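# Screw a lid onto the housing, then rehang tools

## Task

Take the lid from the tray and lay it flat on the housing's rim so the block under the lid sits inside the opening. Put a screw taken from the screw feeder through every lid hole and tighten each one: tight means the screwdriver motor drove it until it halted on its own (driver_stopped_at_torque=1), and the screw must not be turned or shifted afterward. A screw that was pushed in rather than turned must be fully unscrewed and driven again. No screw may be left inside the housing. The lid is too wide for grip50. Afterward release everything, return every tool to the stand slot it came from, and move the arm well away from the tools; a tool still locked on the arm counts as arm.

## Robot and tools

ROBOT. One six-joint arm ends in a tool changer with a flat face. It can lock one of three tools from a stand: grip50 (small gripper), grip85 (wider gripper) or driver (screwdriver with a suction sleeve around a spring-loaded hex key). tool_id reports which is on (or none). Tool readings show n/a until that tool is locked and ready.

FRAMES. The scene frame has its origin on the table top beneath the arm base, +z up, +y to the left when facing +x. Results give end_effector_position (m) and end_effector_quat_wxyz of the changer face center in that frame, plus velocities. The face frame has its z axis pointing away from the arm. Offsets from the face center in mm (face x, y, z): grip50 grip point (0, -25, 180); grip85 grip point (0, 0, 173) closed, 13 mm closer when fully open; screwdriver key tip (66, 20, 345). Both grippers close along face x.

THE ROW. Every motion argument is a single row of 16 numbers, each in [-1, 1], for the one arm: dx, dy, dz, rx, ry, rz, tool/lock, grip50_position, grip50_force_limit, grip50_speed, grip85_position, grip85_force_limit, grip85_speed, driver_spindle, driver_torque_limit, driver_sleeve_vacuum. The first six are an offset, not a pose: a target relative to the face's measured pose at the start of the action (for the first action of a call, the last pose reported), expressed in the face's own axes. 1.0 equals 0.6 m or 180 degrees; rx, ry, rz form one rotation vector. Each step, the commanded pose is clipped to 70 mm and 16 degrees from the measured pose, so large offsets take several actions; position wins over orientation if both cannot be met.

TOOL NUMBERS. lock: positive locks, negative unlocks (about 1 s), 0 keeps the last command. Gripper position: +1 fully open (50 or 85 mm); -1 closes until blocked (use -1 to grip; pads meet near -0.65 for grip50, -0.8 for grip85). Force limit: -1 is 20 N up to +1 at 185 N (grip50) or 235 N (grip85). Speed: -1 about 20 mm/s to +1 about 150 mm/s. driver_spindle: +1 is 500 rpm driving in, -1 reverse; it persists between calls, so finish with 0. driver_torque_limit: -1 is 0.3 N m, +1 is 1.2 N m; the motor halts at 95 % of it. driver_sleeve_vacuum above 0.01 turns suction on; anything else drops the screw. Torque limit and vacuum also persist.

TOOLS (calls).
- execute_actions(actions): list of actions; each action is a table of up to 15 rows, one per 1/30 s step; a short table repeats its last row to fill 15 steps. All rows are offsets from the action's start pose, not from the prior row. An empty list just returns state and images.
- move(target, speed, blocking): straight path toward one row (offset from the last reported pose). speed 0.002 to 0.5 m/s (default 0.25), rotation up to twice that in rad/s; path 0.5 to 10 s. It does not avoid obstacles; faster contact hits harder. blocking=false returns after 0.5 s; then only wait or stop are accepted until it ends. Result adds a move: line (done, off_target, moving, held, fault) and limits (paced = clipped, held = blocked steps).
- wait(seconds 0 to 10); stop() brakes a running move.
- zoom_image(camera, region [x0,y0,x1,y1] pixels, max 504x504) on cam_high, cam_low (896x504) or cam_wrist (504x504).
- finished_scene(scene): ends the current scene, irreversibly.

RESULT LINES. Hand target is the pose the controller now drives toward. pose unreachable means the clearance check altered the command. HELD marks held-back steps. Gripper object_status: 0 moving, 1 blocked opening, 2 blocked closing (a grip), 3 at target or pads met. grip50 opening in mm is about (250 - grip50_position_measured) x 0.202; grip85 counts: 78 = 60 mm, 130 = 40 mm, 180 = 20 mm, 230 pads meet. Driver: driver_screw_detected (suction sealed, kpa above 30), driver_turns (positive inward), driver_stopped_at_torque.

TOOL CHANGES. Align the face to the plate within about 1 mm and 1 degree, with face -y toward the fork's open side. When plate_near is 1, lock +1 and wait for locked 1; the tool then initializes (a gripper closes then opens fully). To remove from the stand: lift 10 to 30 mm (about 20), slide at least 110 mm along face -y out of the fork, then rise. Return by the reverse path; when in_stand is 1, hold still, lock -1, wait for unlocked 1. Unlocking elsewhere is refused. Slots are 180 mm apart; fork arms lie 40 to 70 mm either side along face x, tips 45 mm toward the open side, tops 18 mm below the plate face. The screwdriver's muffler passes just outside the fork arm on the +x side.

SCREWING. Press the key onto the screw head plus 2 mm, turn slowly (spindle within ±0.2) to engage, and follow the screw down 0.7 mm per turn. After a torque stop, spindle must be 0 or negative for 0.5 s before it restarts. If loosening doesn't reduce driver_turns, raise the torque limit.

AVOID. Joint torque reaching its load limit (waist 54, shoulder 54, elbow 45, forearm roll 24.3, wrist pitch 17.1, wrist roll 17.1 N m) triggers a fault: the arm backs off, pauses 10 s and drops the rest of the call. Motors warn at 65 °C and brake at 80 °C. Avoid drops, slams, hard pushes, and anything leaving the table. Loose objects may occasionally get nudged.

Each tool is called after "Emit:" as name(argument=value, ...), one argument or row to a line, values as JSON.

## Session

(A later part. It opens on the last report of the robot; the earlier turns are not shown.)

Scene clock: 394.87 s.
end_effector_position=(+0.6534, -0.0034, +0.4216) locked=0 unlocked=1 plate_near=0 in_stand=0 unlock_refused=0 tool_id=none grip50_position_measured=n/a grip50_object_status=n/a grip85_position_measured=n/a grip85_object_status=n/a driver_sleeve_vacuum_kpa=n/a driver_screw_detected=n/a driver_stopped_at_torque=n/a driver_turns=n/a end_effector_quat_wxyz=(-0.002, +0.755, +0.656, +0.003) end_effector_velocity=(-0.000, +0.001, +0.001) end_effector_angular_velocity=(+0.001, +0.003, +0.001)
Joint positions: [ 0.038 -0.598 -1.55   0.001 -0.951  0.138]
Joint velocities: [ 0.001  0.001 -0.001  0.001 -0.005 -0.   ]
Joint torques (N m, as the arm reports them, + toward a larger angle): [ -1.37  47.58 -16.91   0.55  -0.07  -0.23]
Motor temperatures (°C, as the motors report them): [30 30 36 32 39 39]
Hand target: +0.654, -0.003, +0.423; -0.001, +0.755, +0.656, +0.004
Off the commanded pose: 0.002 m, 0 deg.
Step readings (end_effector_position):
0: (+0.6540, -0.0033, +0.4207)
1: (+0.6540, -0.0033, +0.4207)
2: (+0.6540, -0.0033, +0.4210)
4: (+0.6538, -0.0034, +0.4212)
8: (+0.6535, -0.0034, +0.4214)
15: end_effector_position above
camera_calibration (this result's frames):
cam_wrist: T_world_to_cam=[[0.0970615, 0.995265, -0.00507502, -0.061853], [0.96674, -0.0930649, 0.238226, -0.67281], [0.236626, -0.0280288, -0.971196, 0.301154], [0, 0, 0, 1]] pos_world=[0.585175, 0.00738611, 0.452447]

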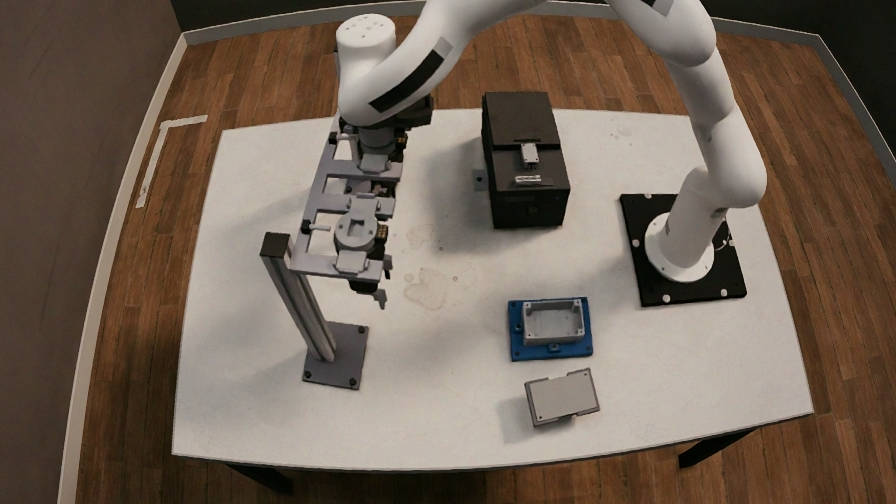

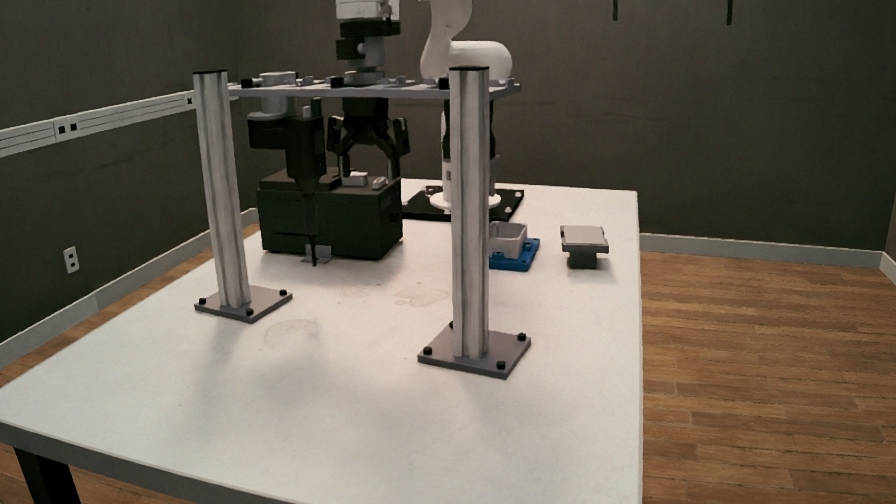

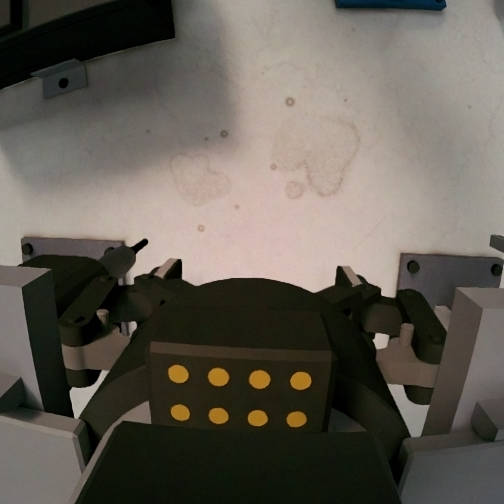

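Emit:
execute_actions(
  actions=[
    [[0,0,-0.002,0,0,0,0,1,0,0,1,0,0,0,0,0]],
    [[-0.003,-0.003,0,0,0,0,0,1,0,0,1,0,0,0,0,0]],
    [[0,0,0.003,0,0,0,0,1,0,0,1,0,0,0,0,0]],
    [[0,0,0.003,0,0,0,0,1,0,0,1,0,0,0,0,0]],
  ],
)

Scene clock: 419.20 s.
end_effector_position=(+0.6514, -0.0049, +0.4193) locked=0 unlocked=1 plate_near=0 in_stand=0 unlock_refused=0 tool_id=none grip50_position_measured=n/a grip50_object_status=n/a grip85_position_measured=n/a grip85_object_status=n/a driver_sleeve_vacuum_kpa=n/a driver_screw_detected=n/a driver_stopped_at_torque=n/a driver_turns=n/a end_effector_quat_wxyz=(-0.002, +0.755, +0.656, +0.003) end_effector_velocity=(+0.000, -0.000, +0.000) end_effector_angular_velocity=(+0.001, -0.002, -0.000)
Joint positions: [ 0.036 -0.594 -1.539  0.001 -0.944  0.136]
Joint velocities: [-0.     0.     0.     0.001  0.002 -0.001]
Joint torques (N m, as the arm reports them, + toward a larger angle): [ -0.65  48.84 -17.73   0.32   0.    -0.3 ]
Motor temperatures (°C, as the motors report them): [30 31 36 32 39 39]
Hand target: +0.651, -0.005, +0.419; -0.002, +0.755, +0.656, +0.003
Off the commanded pose: 0.000 m, 0 deg.
Step readings (end_effector_position; steps 1 to 15: 1st action; 16 to 30: 2nd action; 31 to 45: 3rd action; 46 to 60: 4th action):
0: (+0.6538, -0.0033, +0.4231)
1: (+0.6538, -0.0033, +0.4231)
2: (+0.6538, -0.0033, +0.4231)
4: (+0.6536, -0.0034, +0.4229)
8: (+0.6534, -0.0034, +0.4228)
15: (+0.6534, -0.0034, +0.4228)
16: (+0.6534, -0.0034, +0.4228)
17: (+0.6531, -0.0036, +0.4228)
19: (+0.6521, -0.0043, +0.4228)
23: (+0.6514, -0.0049, +0.4229)
30: (+0.6514, -0.0049, +0.4228)
31: (+0.6514, -0.0049, +0.4228)
32: (+0.6514, -0.0049, +0.4226)
34: (+0.6514, -0.0049, +0.4217)
38: (+0.6514, -0.0049, +0.4210)
45: (+0.6514, -0.0049, +0.4210)
46: (+0.6514, -0.0049, +0.4210)
47: (+0.6514, -0.0049, +0.4208)
49: (+0.6514, -0.0049, +0.4199)
53: (+0.6514, -0.0049, +0.4192)
60: end_effector_position above
camera_calibration (this result's frames):
cam_wrist: T_world_to_cam=[[0.0970649, 0.995265, -0.0050773, -0.0601699], [0.966724, -0.0930658, 0.238292, -0.67045], [0.236691, -0.0280381, -0.97118, 0.299231], [0, 0, 0, 1]] pos_world=[0.583156, 0.00587886, 0.450064]

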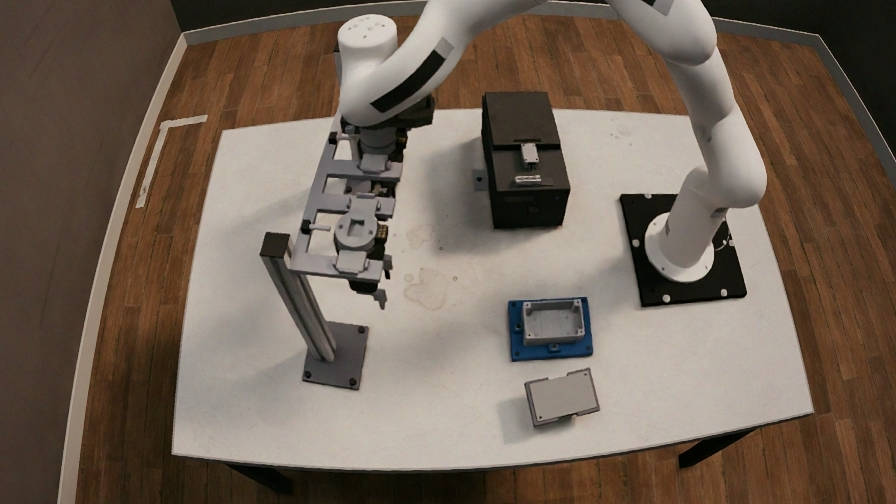

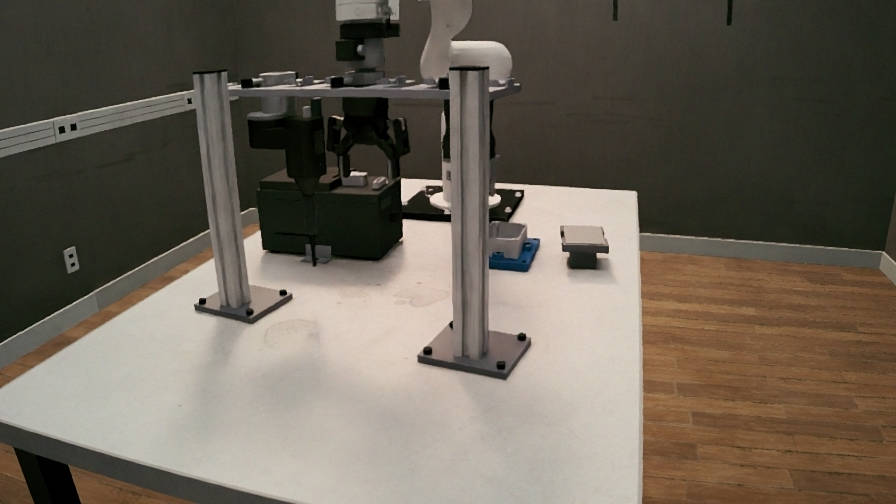

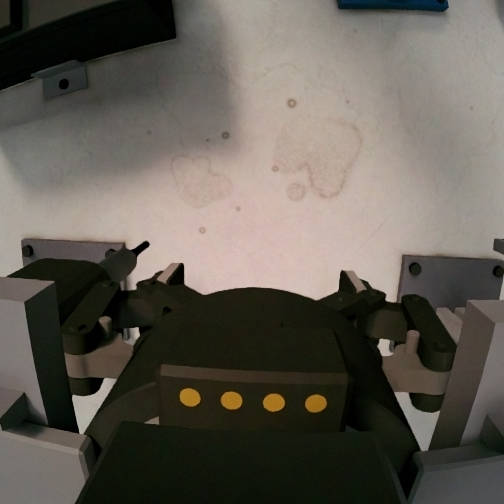

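Emit:
execute_actions(
  actions=[
    [[0,0,0.003,0,0,0,0,1,0,0,1,0,0,0,0,0]],
    [[0,0,0.003,0,0,0,0,1,0,0,1,0,0,0,0,0]],
    [[0,0,0.003,0,0,0,0,1,0,0,1,0,0,0,0,0]],
  ],
)

Scene clock: 426.33 s.
end_effector_position=(+0.6514, -0.0049, +0.4138) locked=0 unlocked=1 plate_near=0 in_stand=1 unlock_refused=0 tool_id=none grip50_position_measured=n/a grip50_object_status=n/a grip85_position_measured=n/a grip85_object_status=n/a driver_sleeve_vacuum_kpa=n/a driver_screw_detected=n/a driver_stopped_at_torque=n/a driver_turns=n/a end_effector_quat_wxyz=(-0.002, +0.755, +0.656, +0.003) end_effector_velocity=(+0.000, -0.000, -0.000) end_effector_angular_velocity=(-0.000, -0.000, +0.000)
Joint positions: [ 0.036 -0.599 -1.533  0.001 -0.934  0.136]
Joint velocities: [-0.    -0.     0.    -0.     0.001 -0.   ]
Joint torques (N m, as the arm reports them, + toward a larger angle): [  0.44  45.88 -16.65   0.57  -0.26  -0.31]
Motor temperatures (°C, as the motors report them): [30 31 37 32 39 39]
Hand target: +0.651, -0.005, +0.414; -0.002, +0.755, +0.656, +0.003
Off the commanded pose: 0.000 m, 0 deg.
Step readings (end_effector_position; steps 1 to 15: 1st action; 16 to 30: 2nd action; 31 to 45: 3rd action):
0: (+0.6514, -0.0049, +0.4192)
1: (+0.6514, -0.0049, +0.4192)
2: (+0.6514, -0.0049, +0.4190)
4: (+0.6516, -0.0049, +0.4184)
8: (+0.6515, -0.0049, +0.4175)
15: (+0.6514, -0.0049, +0.4174)
16: (+0.6514, -0.0049, +0.4174)
17: (+0.6514, -0.0049, +0.4171)
19: (+0.6514, -0.0048, +0.4163)
23: (+0.6514, -0.0049, +0.4157)
30: (+0.6514, -0.0048, +0.4156)
31: (+0.6514, -0.0048, +0.4156)
32: (+0.6514, -0.0048, +0.4154)
34: (+0.6514, -0.0048, +0.4145)
38: (+0.6514, -0.0049, +0.4138)
45: end_effector_position above
camera_calibration (this result's frames):
cam_wrist: T_world_to_cam=[[0.0971735, 0.995254, -0.00512916, -0.0602076], [0.966728, -0.0931604, 0.23824, -0.669135], [0.236631, -0.0281091, -0.971193, 0.294006], [0, 0, 0, 1]] pos_world=[0.583151, 0.00584923, 0.444642]

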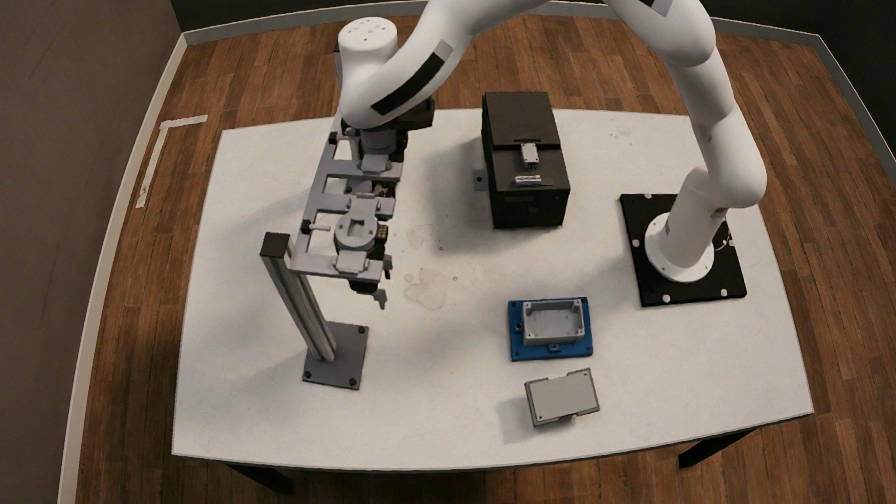

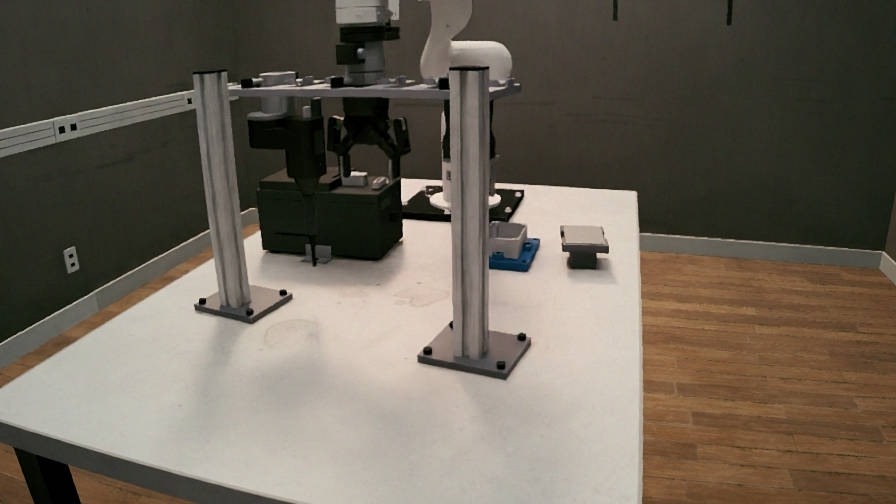

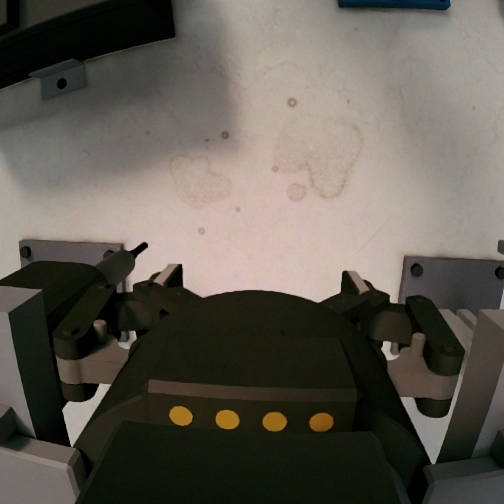

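Emit:
execute_actions(
  actions=[
    [[0,0,0.002,0,0,0,0,1,0,0,1,0,0,0,0,0]],
    [[0,0,0.002,0,0,0,0,1,0,0,1,0,0,0,0,0]],
    [[0,0,0.0015,0,0,0,0,1,0,0,1,0,0,0,0,0]],
  ],
)

Scene clock: 433.17 s.
end_effector_position=(+0.6516, -0.0048, +0.4114) locked=0 unlocked=1 plate_near=1 in_stand=1 unlock_refused=0 tool_id=none grip50_position_measured=n/a grip50_object_status=n/a grip85_position_measured=n/a grip85_object_status=n/a driver_sleeve_vacuum_kpa=n/a driver_screw_detected=n/a driver_stopped_at_torque=n/a driver_turns=n/a end_effector_quat_wxyz=(-0.001, +0.755, +0.656, +0.003) end_effector_velocity=(-0.000, -0.000, -0.001) end_effector_angular_velocity=(+0.000, +0.001, -0.000)
Joint positions: [ 0.036 -0.6   -1.53   0.001 -0.928  0.136]
Joint velocities: [-0.    -0.001  0.001  0.    -0.    -0.   ]
Joint torques (N m, as the arm reports them, + toward a larger angle): [ -0.28  32.16 -11.42   0.07   0.13  -1.02]
Motor temperatures (°C, as the motors report them): [30 31 37 32 39 39]
Hand target: +0.652, -0.005, +0.411; -0.002, +0.755, +0.656, +0.003
Off the commanded pose: 0.001 m, 0 deg.
Step readings (end_effector_position; steps 1 to 15: 1st action; 16 to 30: 2nd action; 31 to 45: 3rd action):
0: (+0.6514, -0.0048, +0.4138)
1: (+0.6514, -0.0048, +0.4138)
2: (+0.6514, -0.0048, +0.4137)
4: (+0.6515, -0.0050, +0.4132)
8: (+0.6515, -0.0050, +0.4128)
15: (+0.6514, -0.0049, +0.4127)
16: (+0.6514, -0.0049, +0.4127)
17: (+0.6514, -0.0049, +0.4125)
19: (+0.6514, -0.0049, +0.4120)
23: (+0.6515, -0.0049, +0.4120)
30: (+0.6515, -0.0049, +0.4118)
31: (+0.6515, -0.0049, +0.4118)
32: (+0.6516, -0.0049, +0.4117)
34: (+0.6517, -0.0048, +0.4116)
38: (+0.6517, -0.0048, +0.4115)
45: end_effector_position above
camera_calibration (this result's frames):
cam_wrist: T_world_to_cam=[[0.0973676, 0.995236, -0.00495103, -0.0604954], [0.966318, -0.0933453, 0.239826, -0.669184], [0.238222, -0.0281356, -0.970803, 0.290405], [0, 0, 0, 1]] pos_world=[0.583353, 0.00591279, 0.442115]

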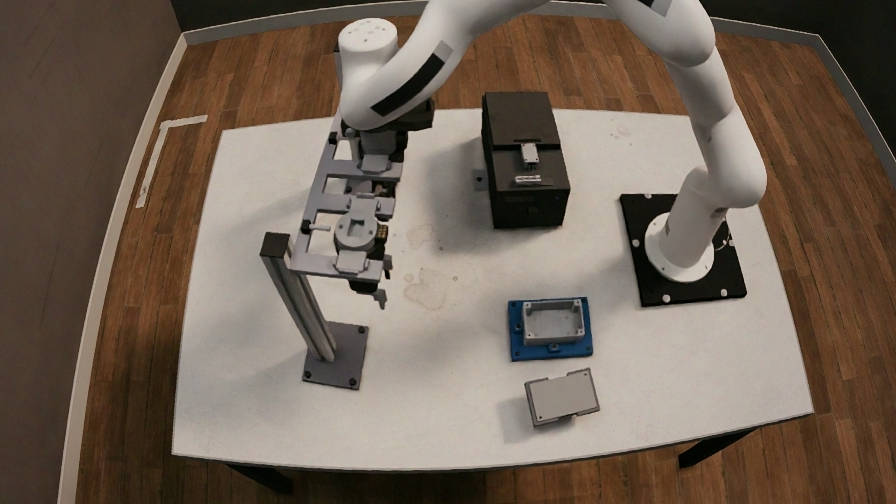

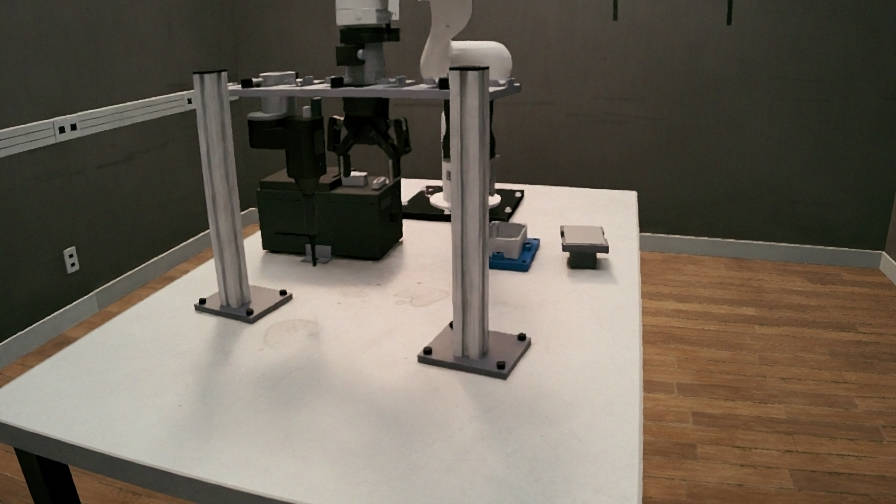

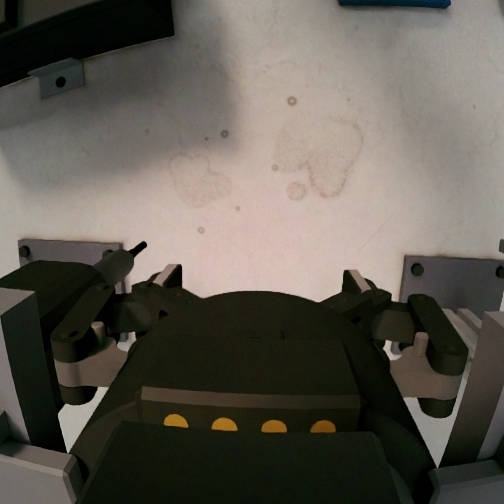

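Emit:
execute_actions(
  actions=[
    [[0,0,-0.0005,0,0,0,1,1,0,0,1,0,0,0,0,0]],
    [[0,0,0,0,0,0,1,1,0,0,1,0,0,0,0,0]],
    [[0,0,0,0,0,0,1,1,0,0,1,0,0,0,0,0]],
  ],
)

Scene clock: 440.20 s.
end_effector_position=(+0.6517, -0.0049, +0.4116) locked=1 unlocked=0 plate_near=1 in_stand=1 unlock_refused=0 tool_id=grip85 grip50_position_measured=n/a grip50_object_status=n/a grip85_position_measured=n/a grip85_object_status=n/a driver_sleeve_vacuum_kpa=n/a driver_screw_detected=n/a driver_stopped_at_torque=n/a driver_turns=n/a end_effector_quat_wxyz=(-0.001, +0.755, +0.656, +0.004) end_effector_velocity=(-0.000, +0.000, +0.000) end_effector_angular_velocity=(-0.001, +0.001, +0.001)
Joint positions: [ 0.036 -0.6   -1.531  0.001 -0.928  0.136]
Joint velocities: [ 0.     0.     0.    -0.001 -0.002  0.   ]
Joint torques (N m, as the arm reports them, + toward a larger angle): [ -0.14  34.69 -11.82   1.09  -0.27  -1.31]
Motor temperatures (°C, as the motors report them): [30 31 37 32 39 39]
Hand target: +0.652, -0.005, +0.412; -0.001, +0.755, +0.656, +0.004
Off the commanded pose: 0.000 m, 0 deg.
Step readings (end_effector_position; steps 1 to 15: 1st action; 16 to 30: 2nd action; 31 to 45: 3rd action):
0: (+0.6516, -0.0049, +0.4111)
1: (+0.6516, -0.0049, +0.4111)
2: (+0.6516, -0.0049, +0.4111)
4: (+0.6516, -0.0049, +0.4112)
8: (+0.6516, -0.0049, +0.4112)
15: (+0.6516, -0.0049, +0.4113)
16: (+0.6516, -0.0049, +0.4113)
17: (+0.6516, -0.0049, +0.4113)
19: (+0.6516, -0.0049, +0.4113)
23: (+0.6517, -0.0049, +0.4114)
30: (+0.6517, -0.0049, +0.4116)
31: (+0.6517, -0.0049, +0.4116)
32: (+0.6517, -0.0049, +0.4116)
34: (+0.6517, -0.0049, +0.4116)
38: (+0.6517, -0.0049, +0.4116)
45: end_effector_position above
camera_calibration (this result's frames):
cam_wrist: T_world_to_cam=[[0.0976162, 0.995212, -0.00490367, -0.0606091], [0.966176, -0.0935842, 0.240303, -0.669447], [0.238694, -0.0281953, -0.970685, 0.290225], [0, 0, 0, 1]] pos_world=[0.583445, 0.00585226, 0.442291]

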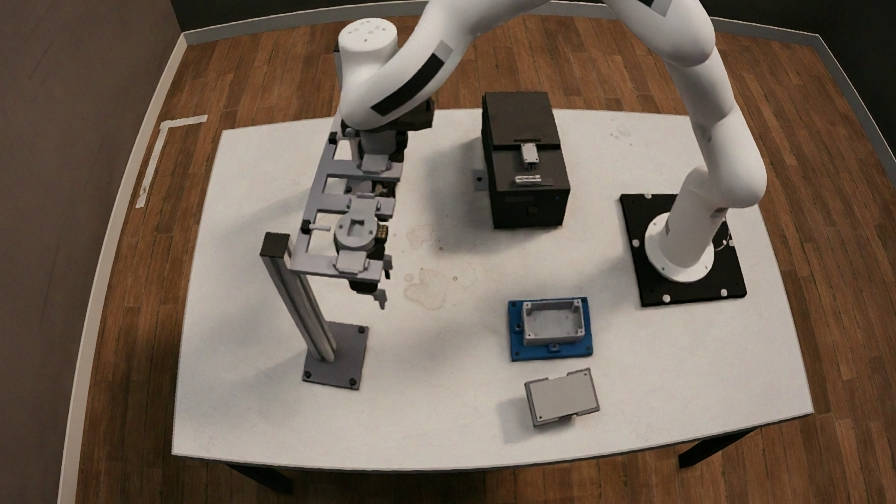

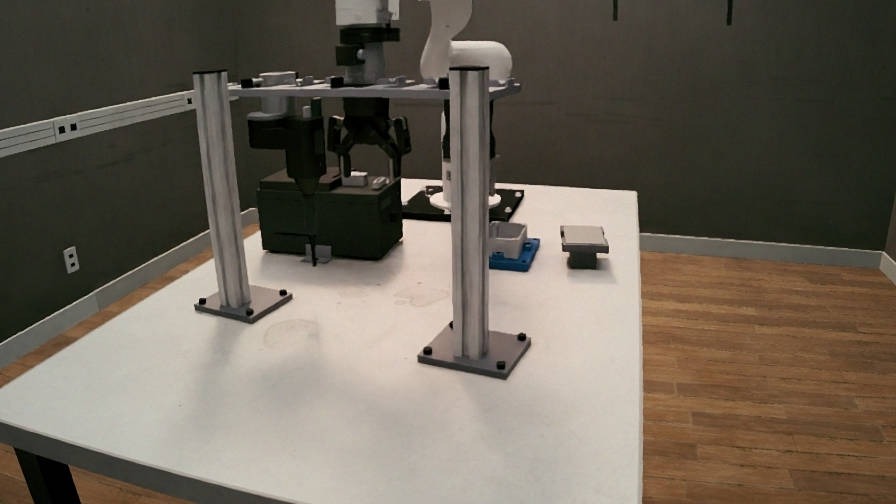

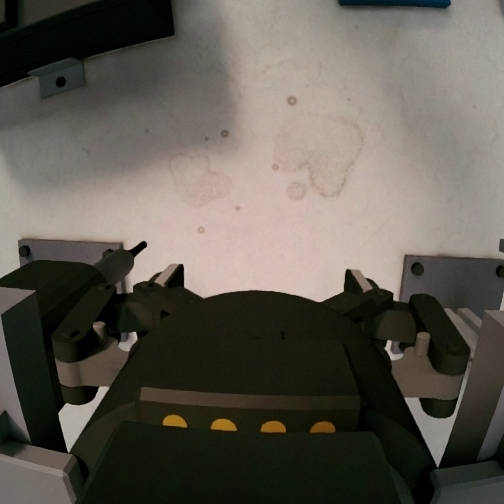

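Emit:
move(
  target=[0,0,-0.0333,0,0,0,0,1,0,0,1,0,0,0,0,0],
  speed=0.04,
)

Emit:
move(
  target=[0,-0.21,0,0,0,0,0,1,0,0,1,0,0,0,0,0],
  speed=0.1,
)

Scene clock: 447.20 s.
end_effector_position=(+0.6516, -0.0050, +0.4314) locked=1 unlocked=0 plate_near=1 in_stand=0 unlock_refused=0 tool_id=grip85 grip50_position_measured=n/a grip50_object_status=n/a grip85_position_measured=3 grip85_object_status=3 driver_sleeve_vacuum_kpa=n/a driver_screw_detected=n/a driver_stopped_at_torque=n/a driver_turns=n/a end_effector_quat_wxyz=(-0.002, +0.755, +0.656, +0.003) end_effector_velocity=(+0.000, +0.000, +0.001) end_effector_angular_velocity=(+0.001, -0.000, -0.001)
Joint positions: [ 0.036 -0.585 -1.554  0.001 -0.966  0.136]
Joint velocities: [ 0.     0.    -0.001  0.001 -0.001  0.001]
Joint torques (N m, as the arm reports them, + toward a larger angle): [ -0.85  59.27 -22.47   0.01   0.01  -0.21]
Motor temperatures (°C, as the motors report them): [30 31 36 32 39 39]
Hand target: +0.652, -0.005, +0.432; -0.001, +0.755, +0.656, +0.004
Off the commanded pose: 0.000 m, 0 deg.
move: done
camera_calibration (this result's frames):
cam_wrist: T_world_to_cam=[[0.0974407, 0.995229, -0.00492557, -0.0602927], [0.966347, -0.0934267, 0.239678, -0.673884], [0.238074, -0.0281142, -0.97084, 0.309891], [0, 0, 0, 1]] pos_world=[0.583303, 0.00575864, 0.462073]

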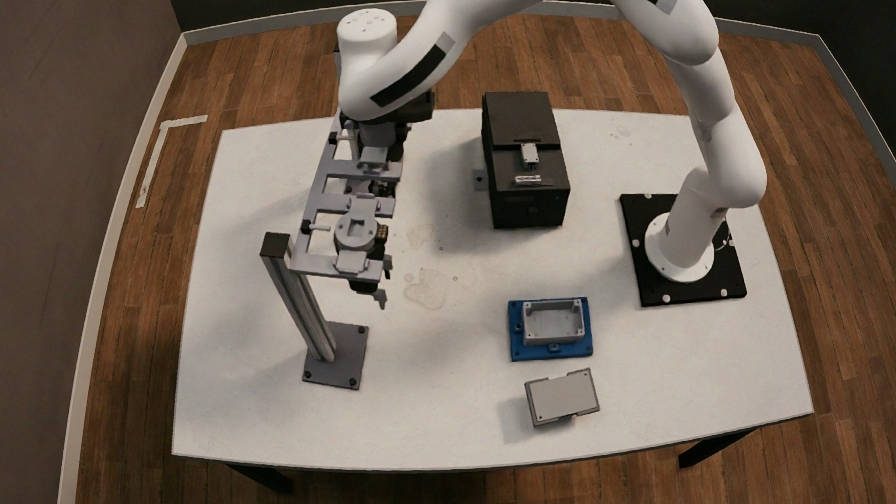

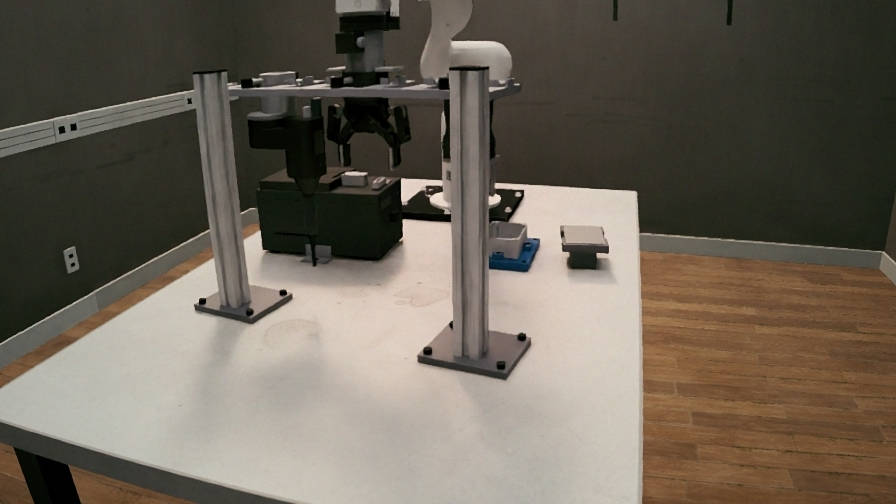

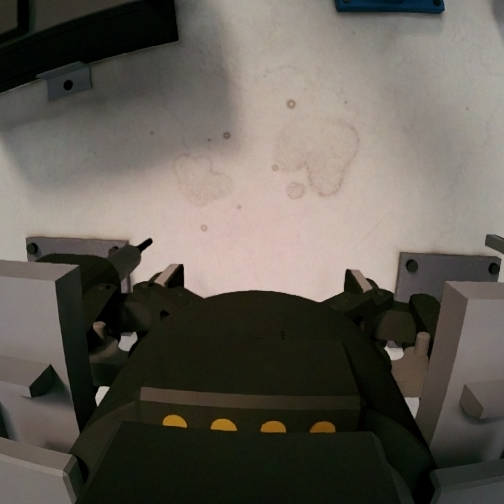

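Scene clock: 448.83 s.
end_effector_position=(+0.5270, +0.0128, +0.4312) locked=1 unlocked=0 plate_near=1 in_stand=0 unlock_refused=0 tool_id=grip85 grip50_position_measured=n/a grip50_object_status=n/a grip85_position_measured=3 grip85_object_status=3 driver_sleeve_vacuum_kpa=n/a driver_screw_detected=n/a driver_stopped_at_torque=n/a driver_turns=n/a end_effector_quat_wxyz=(-0.001, +0.755, +0.656, +0.003) end_effector_velocity=(-0.001, -0.000, -0.000) end_effector_angular_velocity=(-0.001, +0.001, +0.001)
Joint positions: [ 0.069 -0.28  -1.132  0.001 -0.849  0.169]
Joint velocities: [ 0.     0.002  0.003 -0.001 -0.    -0.   ]
Joint torques (N m, as the arm reports them, + toward a larger angle): [ -2.21  41.9  -21.35   0.56  -0.03  -0.18]
Motor temperatures (°C, as the motors report them): [30 31 37 32 39 39]
Hand target: +0.527, +0.013, +0.431; -0.002, +0.755, +0.656, +0.003
Off the commanded pose: 0.000 m, 0 deg.
move: done
camera_calibration (this result's frames):
cam_wrist: T_world_to_cam=[[0.0976249, 0.995211, -0.0049722, -0.0659586], [0.966281, -0.0935886, 0.239878, -0.551874], [0.238264, -0.0282226, -0.97079, 0.339759], [0, 0, 0, 1]] pos_world=[0.458752, 0.0235825, 0.461889]

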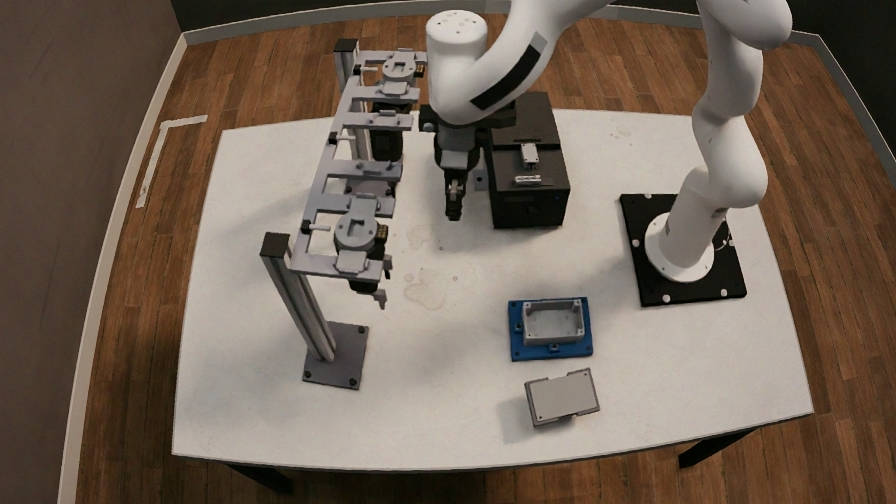

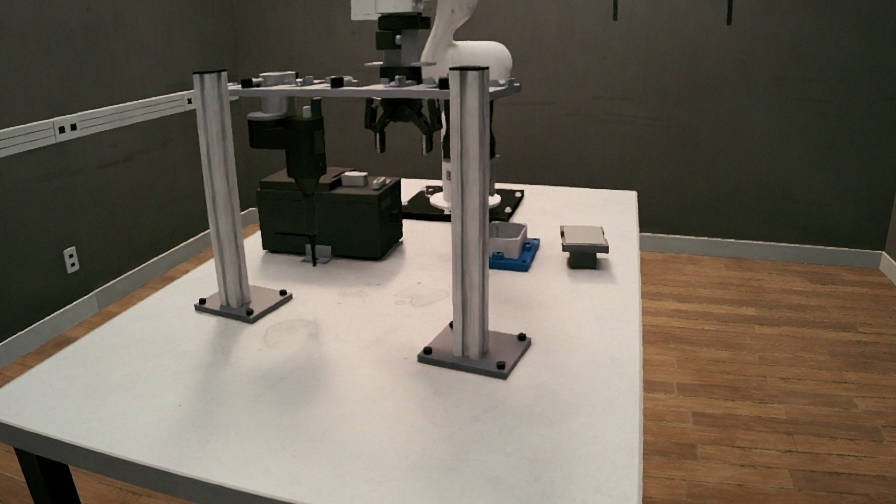

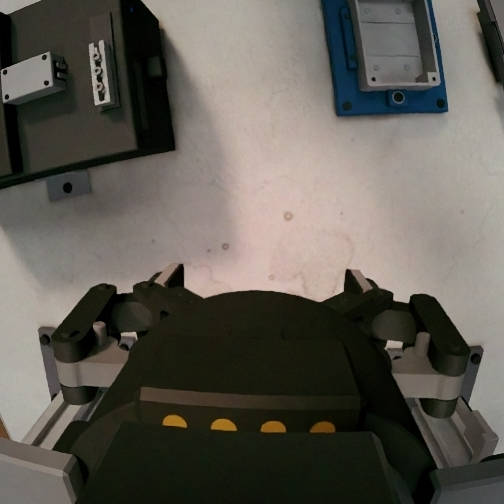

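Emit:
move(
  target=[0.5005,-0.2335,0.052,0,0,-0.044,0,1,0,0,1,0,0,0,0,0],
  speed=0.3,
)

Scene clock: 478.10 s.
end_effector_position=(+0.4309, +0.3297, +0.4016) locked=1 unlocked=0 plate_near=1 in_stand=0 unlock_refused=0 tool_id=grip85 grip50_position_measured=n/a grip50_object_status=n/a grip85_position_measured=3 grip85_object_status=3 driver_sleeve_vacuum_kpa=n/a driver_screw_detected=n/a driver_stopped_at_torque=n/a driver_turns=n/a end_effector_quat_wxyz=(-0.002, +0.708, +0.706, +0.003) end_effector_velocity=(-0.001, +0.002, -0.000) end_effector_angular_velocity=(-0.001, +0.000, +0.002)
Joint positions: [ 0.696 -0.352 -1.149 -0.    -0.795  0.659]
Joint velocities: [ 0.004 -0.002 -0.002 -0.    -0.     0.002]
Joint torques (N m, as the arm reports them, + toward a larger angle): [ -1.13  44.47 -20.89   0.23  -0.01  -0.3 ]
Motor temperatures (°C, as the motors report them): [30 31 37 32 39 39]
Hand target: +0.431, +0.330, +0.402; -0.002, +0.708, +0.706, +0.003
Off the commanded pose: 0.001 m, 0 deg.
move: done
camera_calibration (this result's frames):
cam_wrist: T_world_to_cam=[[-0.0399241, 0.99919, -0.00494859, -0.314191], [0.970007, 0.0399455, 0.239773, -0.467862], [0.239776, 0.00477254, -0.970816, 0.331342], [0, 0, 0, 1]] pos_world=[0.361837, 0.331044, 0.432298]

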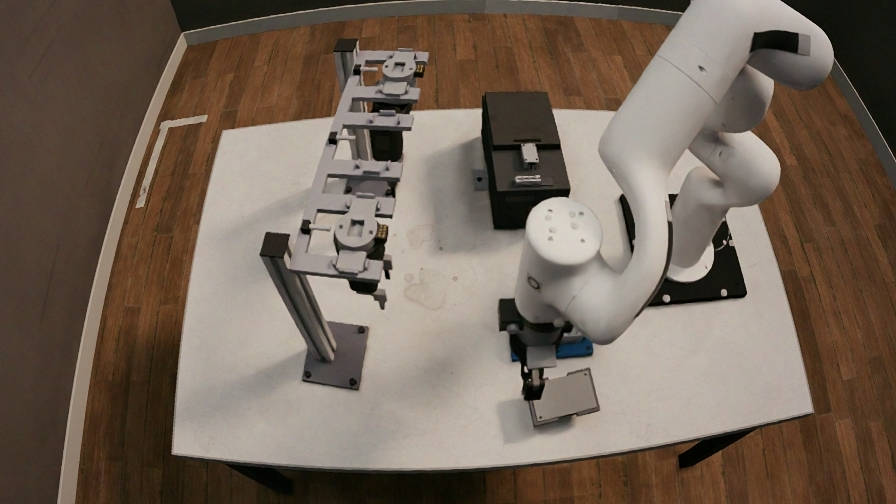

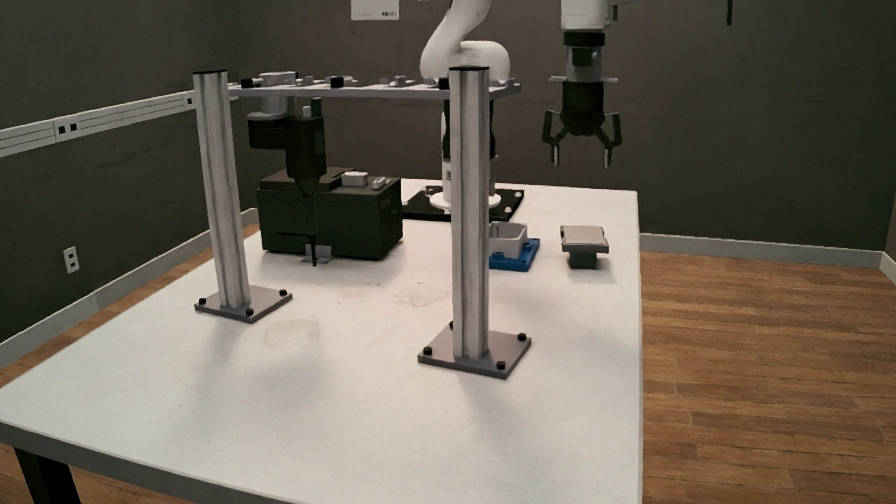

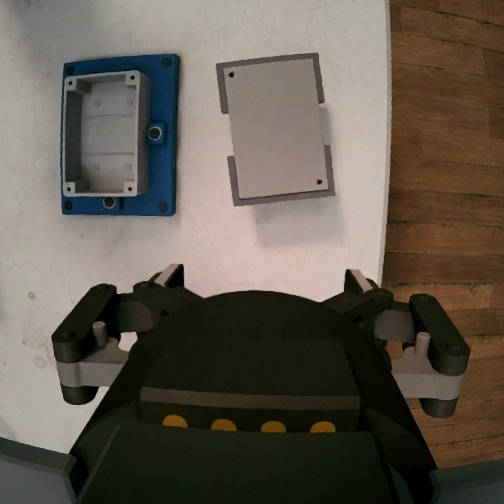

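Emit:
zoom_image(
  camera="cam_wrist",
  region=[40, 30, 360, 240],
)

Emit:
zoom_image(
  camera="cam_low",
  region=[470, 130, 650, 290],
)

Region (40, 30, 360, 240) of cam_wrist's 504x504 image, scaled by 1.575, with more detail than that image has; it fills the top 331 rows of this view, and the rest is white.

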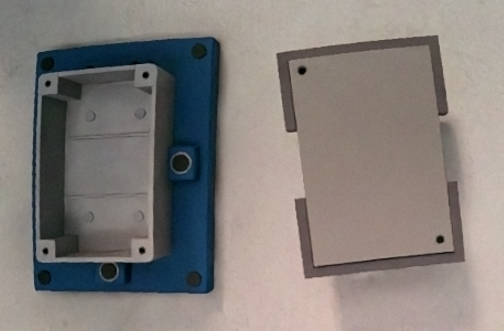

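Region (470, 130, 650, 290) of cam_low's 896x504 image, scaled by 2.800, with more detail than that image has.

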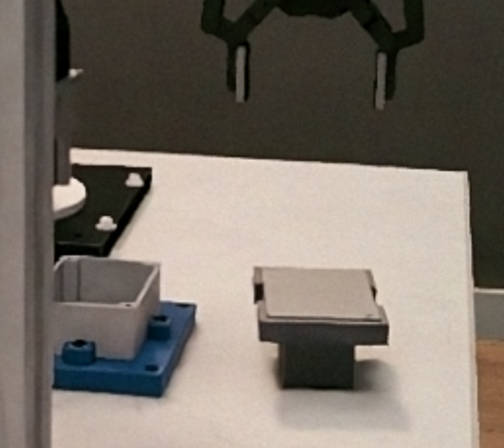

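Emit:
move(
  target=[0.031,-0.1487,0.2027,0,0,-0.0456,0,1,0,0,1,0,0,0,0,0],
  speed=0.2,
)

Scene clock: 562.57 s.
end_effector_position=(+0.3424, +0.3495, +0.2803) locked=1 unlocked=0 plate_near=1 in_stand=0 unlock_refused=0 tool_id=grip85 grip50_position_measured=n/a grip50_object_status=n/a grip85_position_measured=3 grip85_object_status=3 driver_sleeve_vacuum_kpa=n/a driver_screw_detected=n/a driver_stopped_at_torque=n/a driver_turns=n/a end_effector_quat_wxyz=(-0.001, +0.656, +0.755, +0.004) end_effector_velocity=(-0.001, -0.001, -0.002) end_effector_angular_velocity=(-0.004, +0.003, -0.000)
Joint positions: [ 0.838 -0.41  -0.906 -0.001 -0.493  0.659]
Joint velocities: [ 0.001 -0.001  0.003 -0.001  0.     0.002]
Joint torques (N m, as the arm reports them, + toward a larger angle): [ -0.87  42.19 -17.63   0.08  -0.07  -0.34]
Motor temperatures (°C, as the motors report them): [30 31 38 32 39 39]
Hand target: +0.342, +0.349, +0.280; -0.001, +0.656, +0.755, +0.003
Off the commanded pose: 0.001 m, 0 deg.
move: done
camera_calibration (this result's frames):
cam_wrist: T_world_to_cam=[[-0.181603, 0.983359, -0.00509814, -0.283968], [0.954063, 0.177444, 0.241409, -0.396724], [0.238296, 0.0389765, -0.97041, 0.223152], [0, 0, 0, 1]] pos_world=[0.273754, 0.340941, 0.310874]

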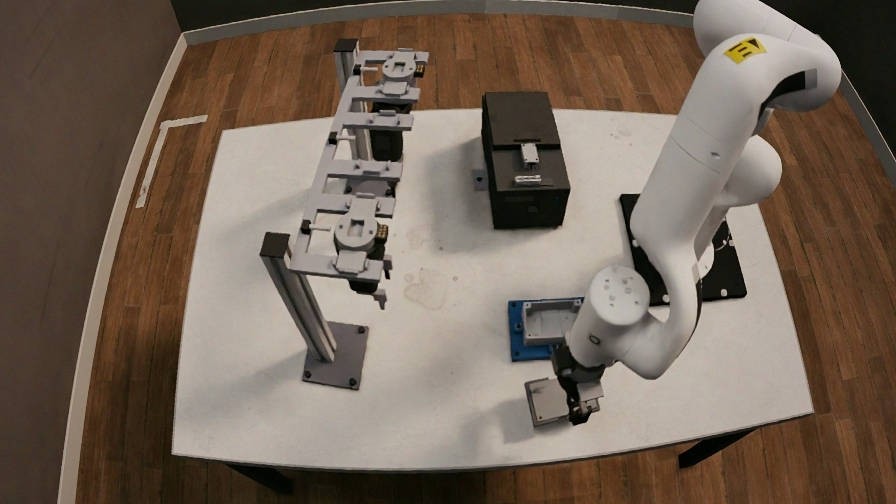

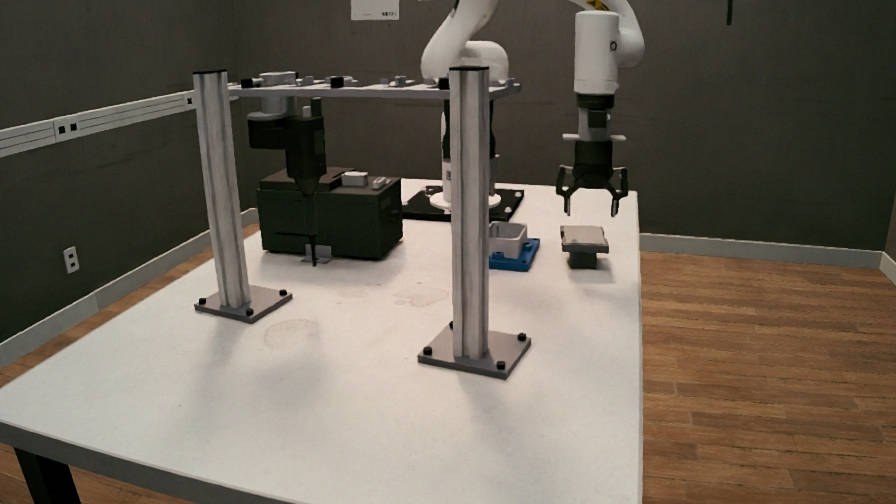

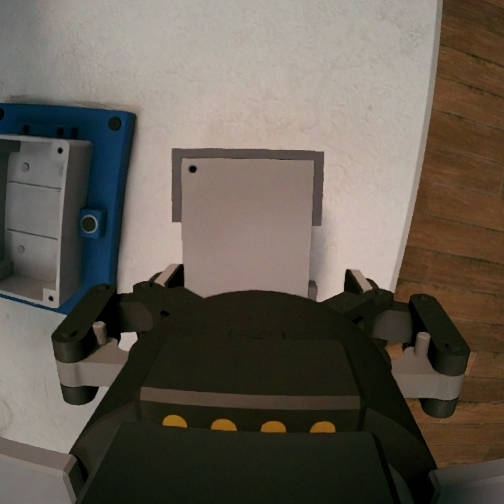

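Emit:
zoom_image(
  camera="cam_wrist",
  region=[130, 130, 400, 330],
)

Emit:
zoom_image(
  camera="cam_low",
  region=[530, 130, 660, 280],
)

Region (130, 130, 400, 330) of cam_wrist's 504x504 image, scaled by 1.867, with more detail than that image has; it fills the top 373 rows of this view, and the rest is white.

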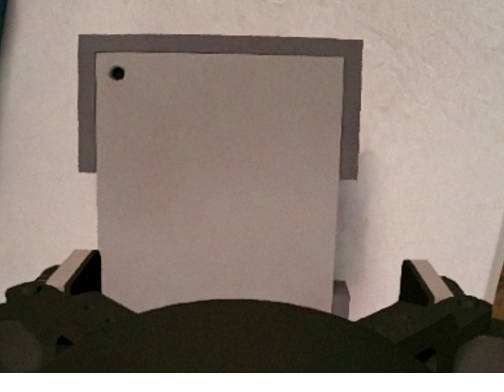

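Region (530, 130, 660, 280) of cam_low's 896x504 image, scaled by 3.360, with more detail than that image has; it fills the left 437 columns of this view, and the rest is white.

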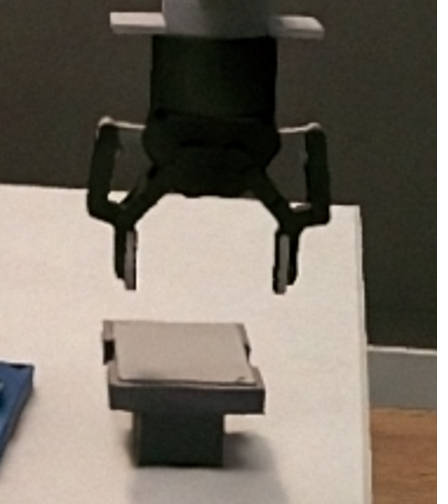

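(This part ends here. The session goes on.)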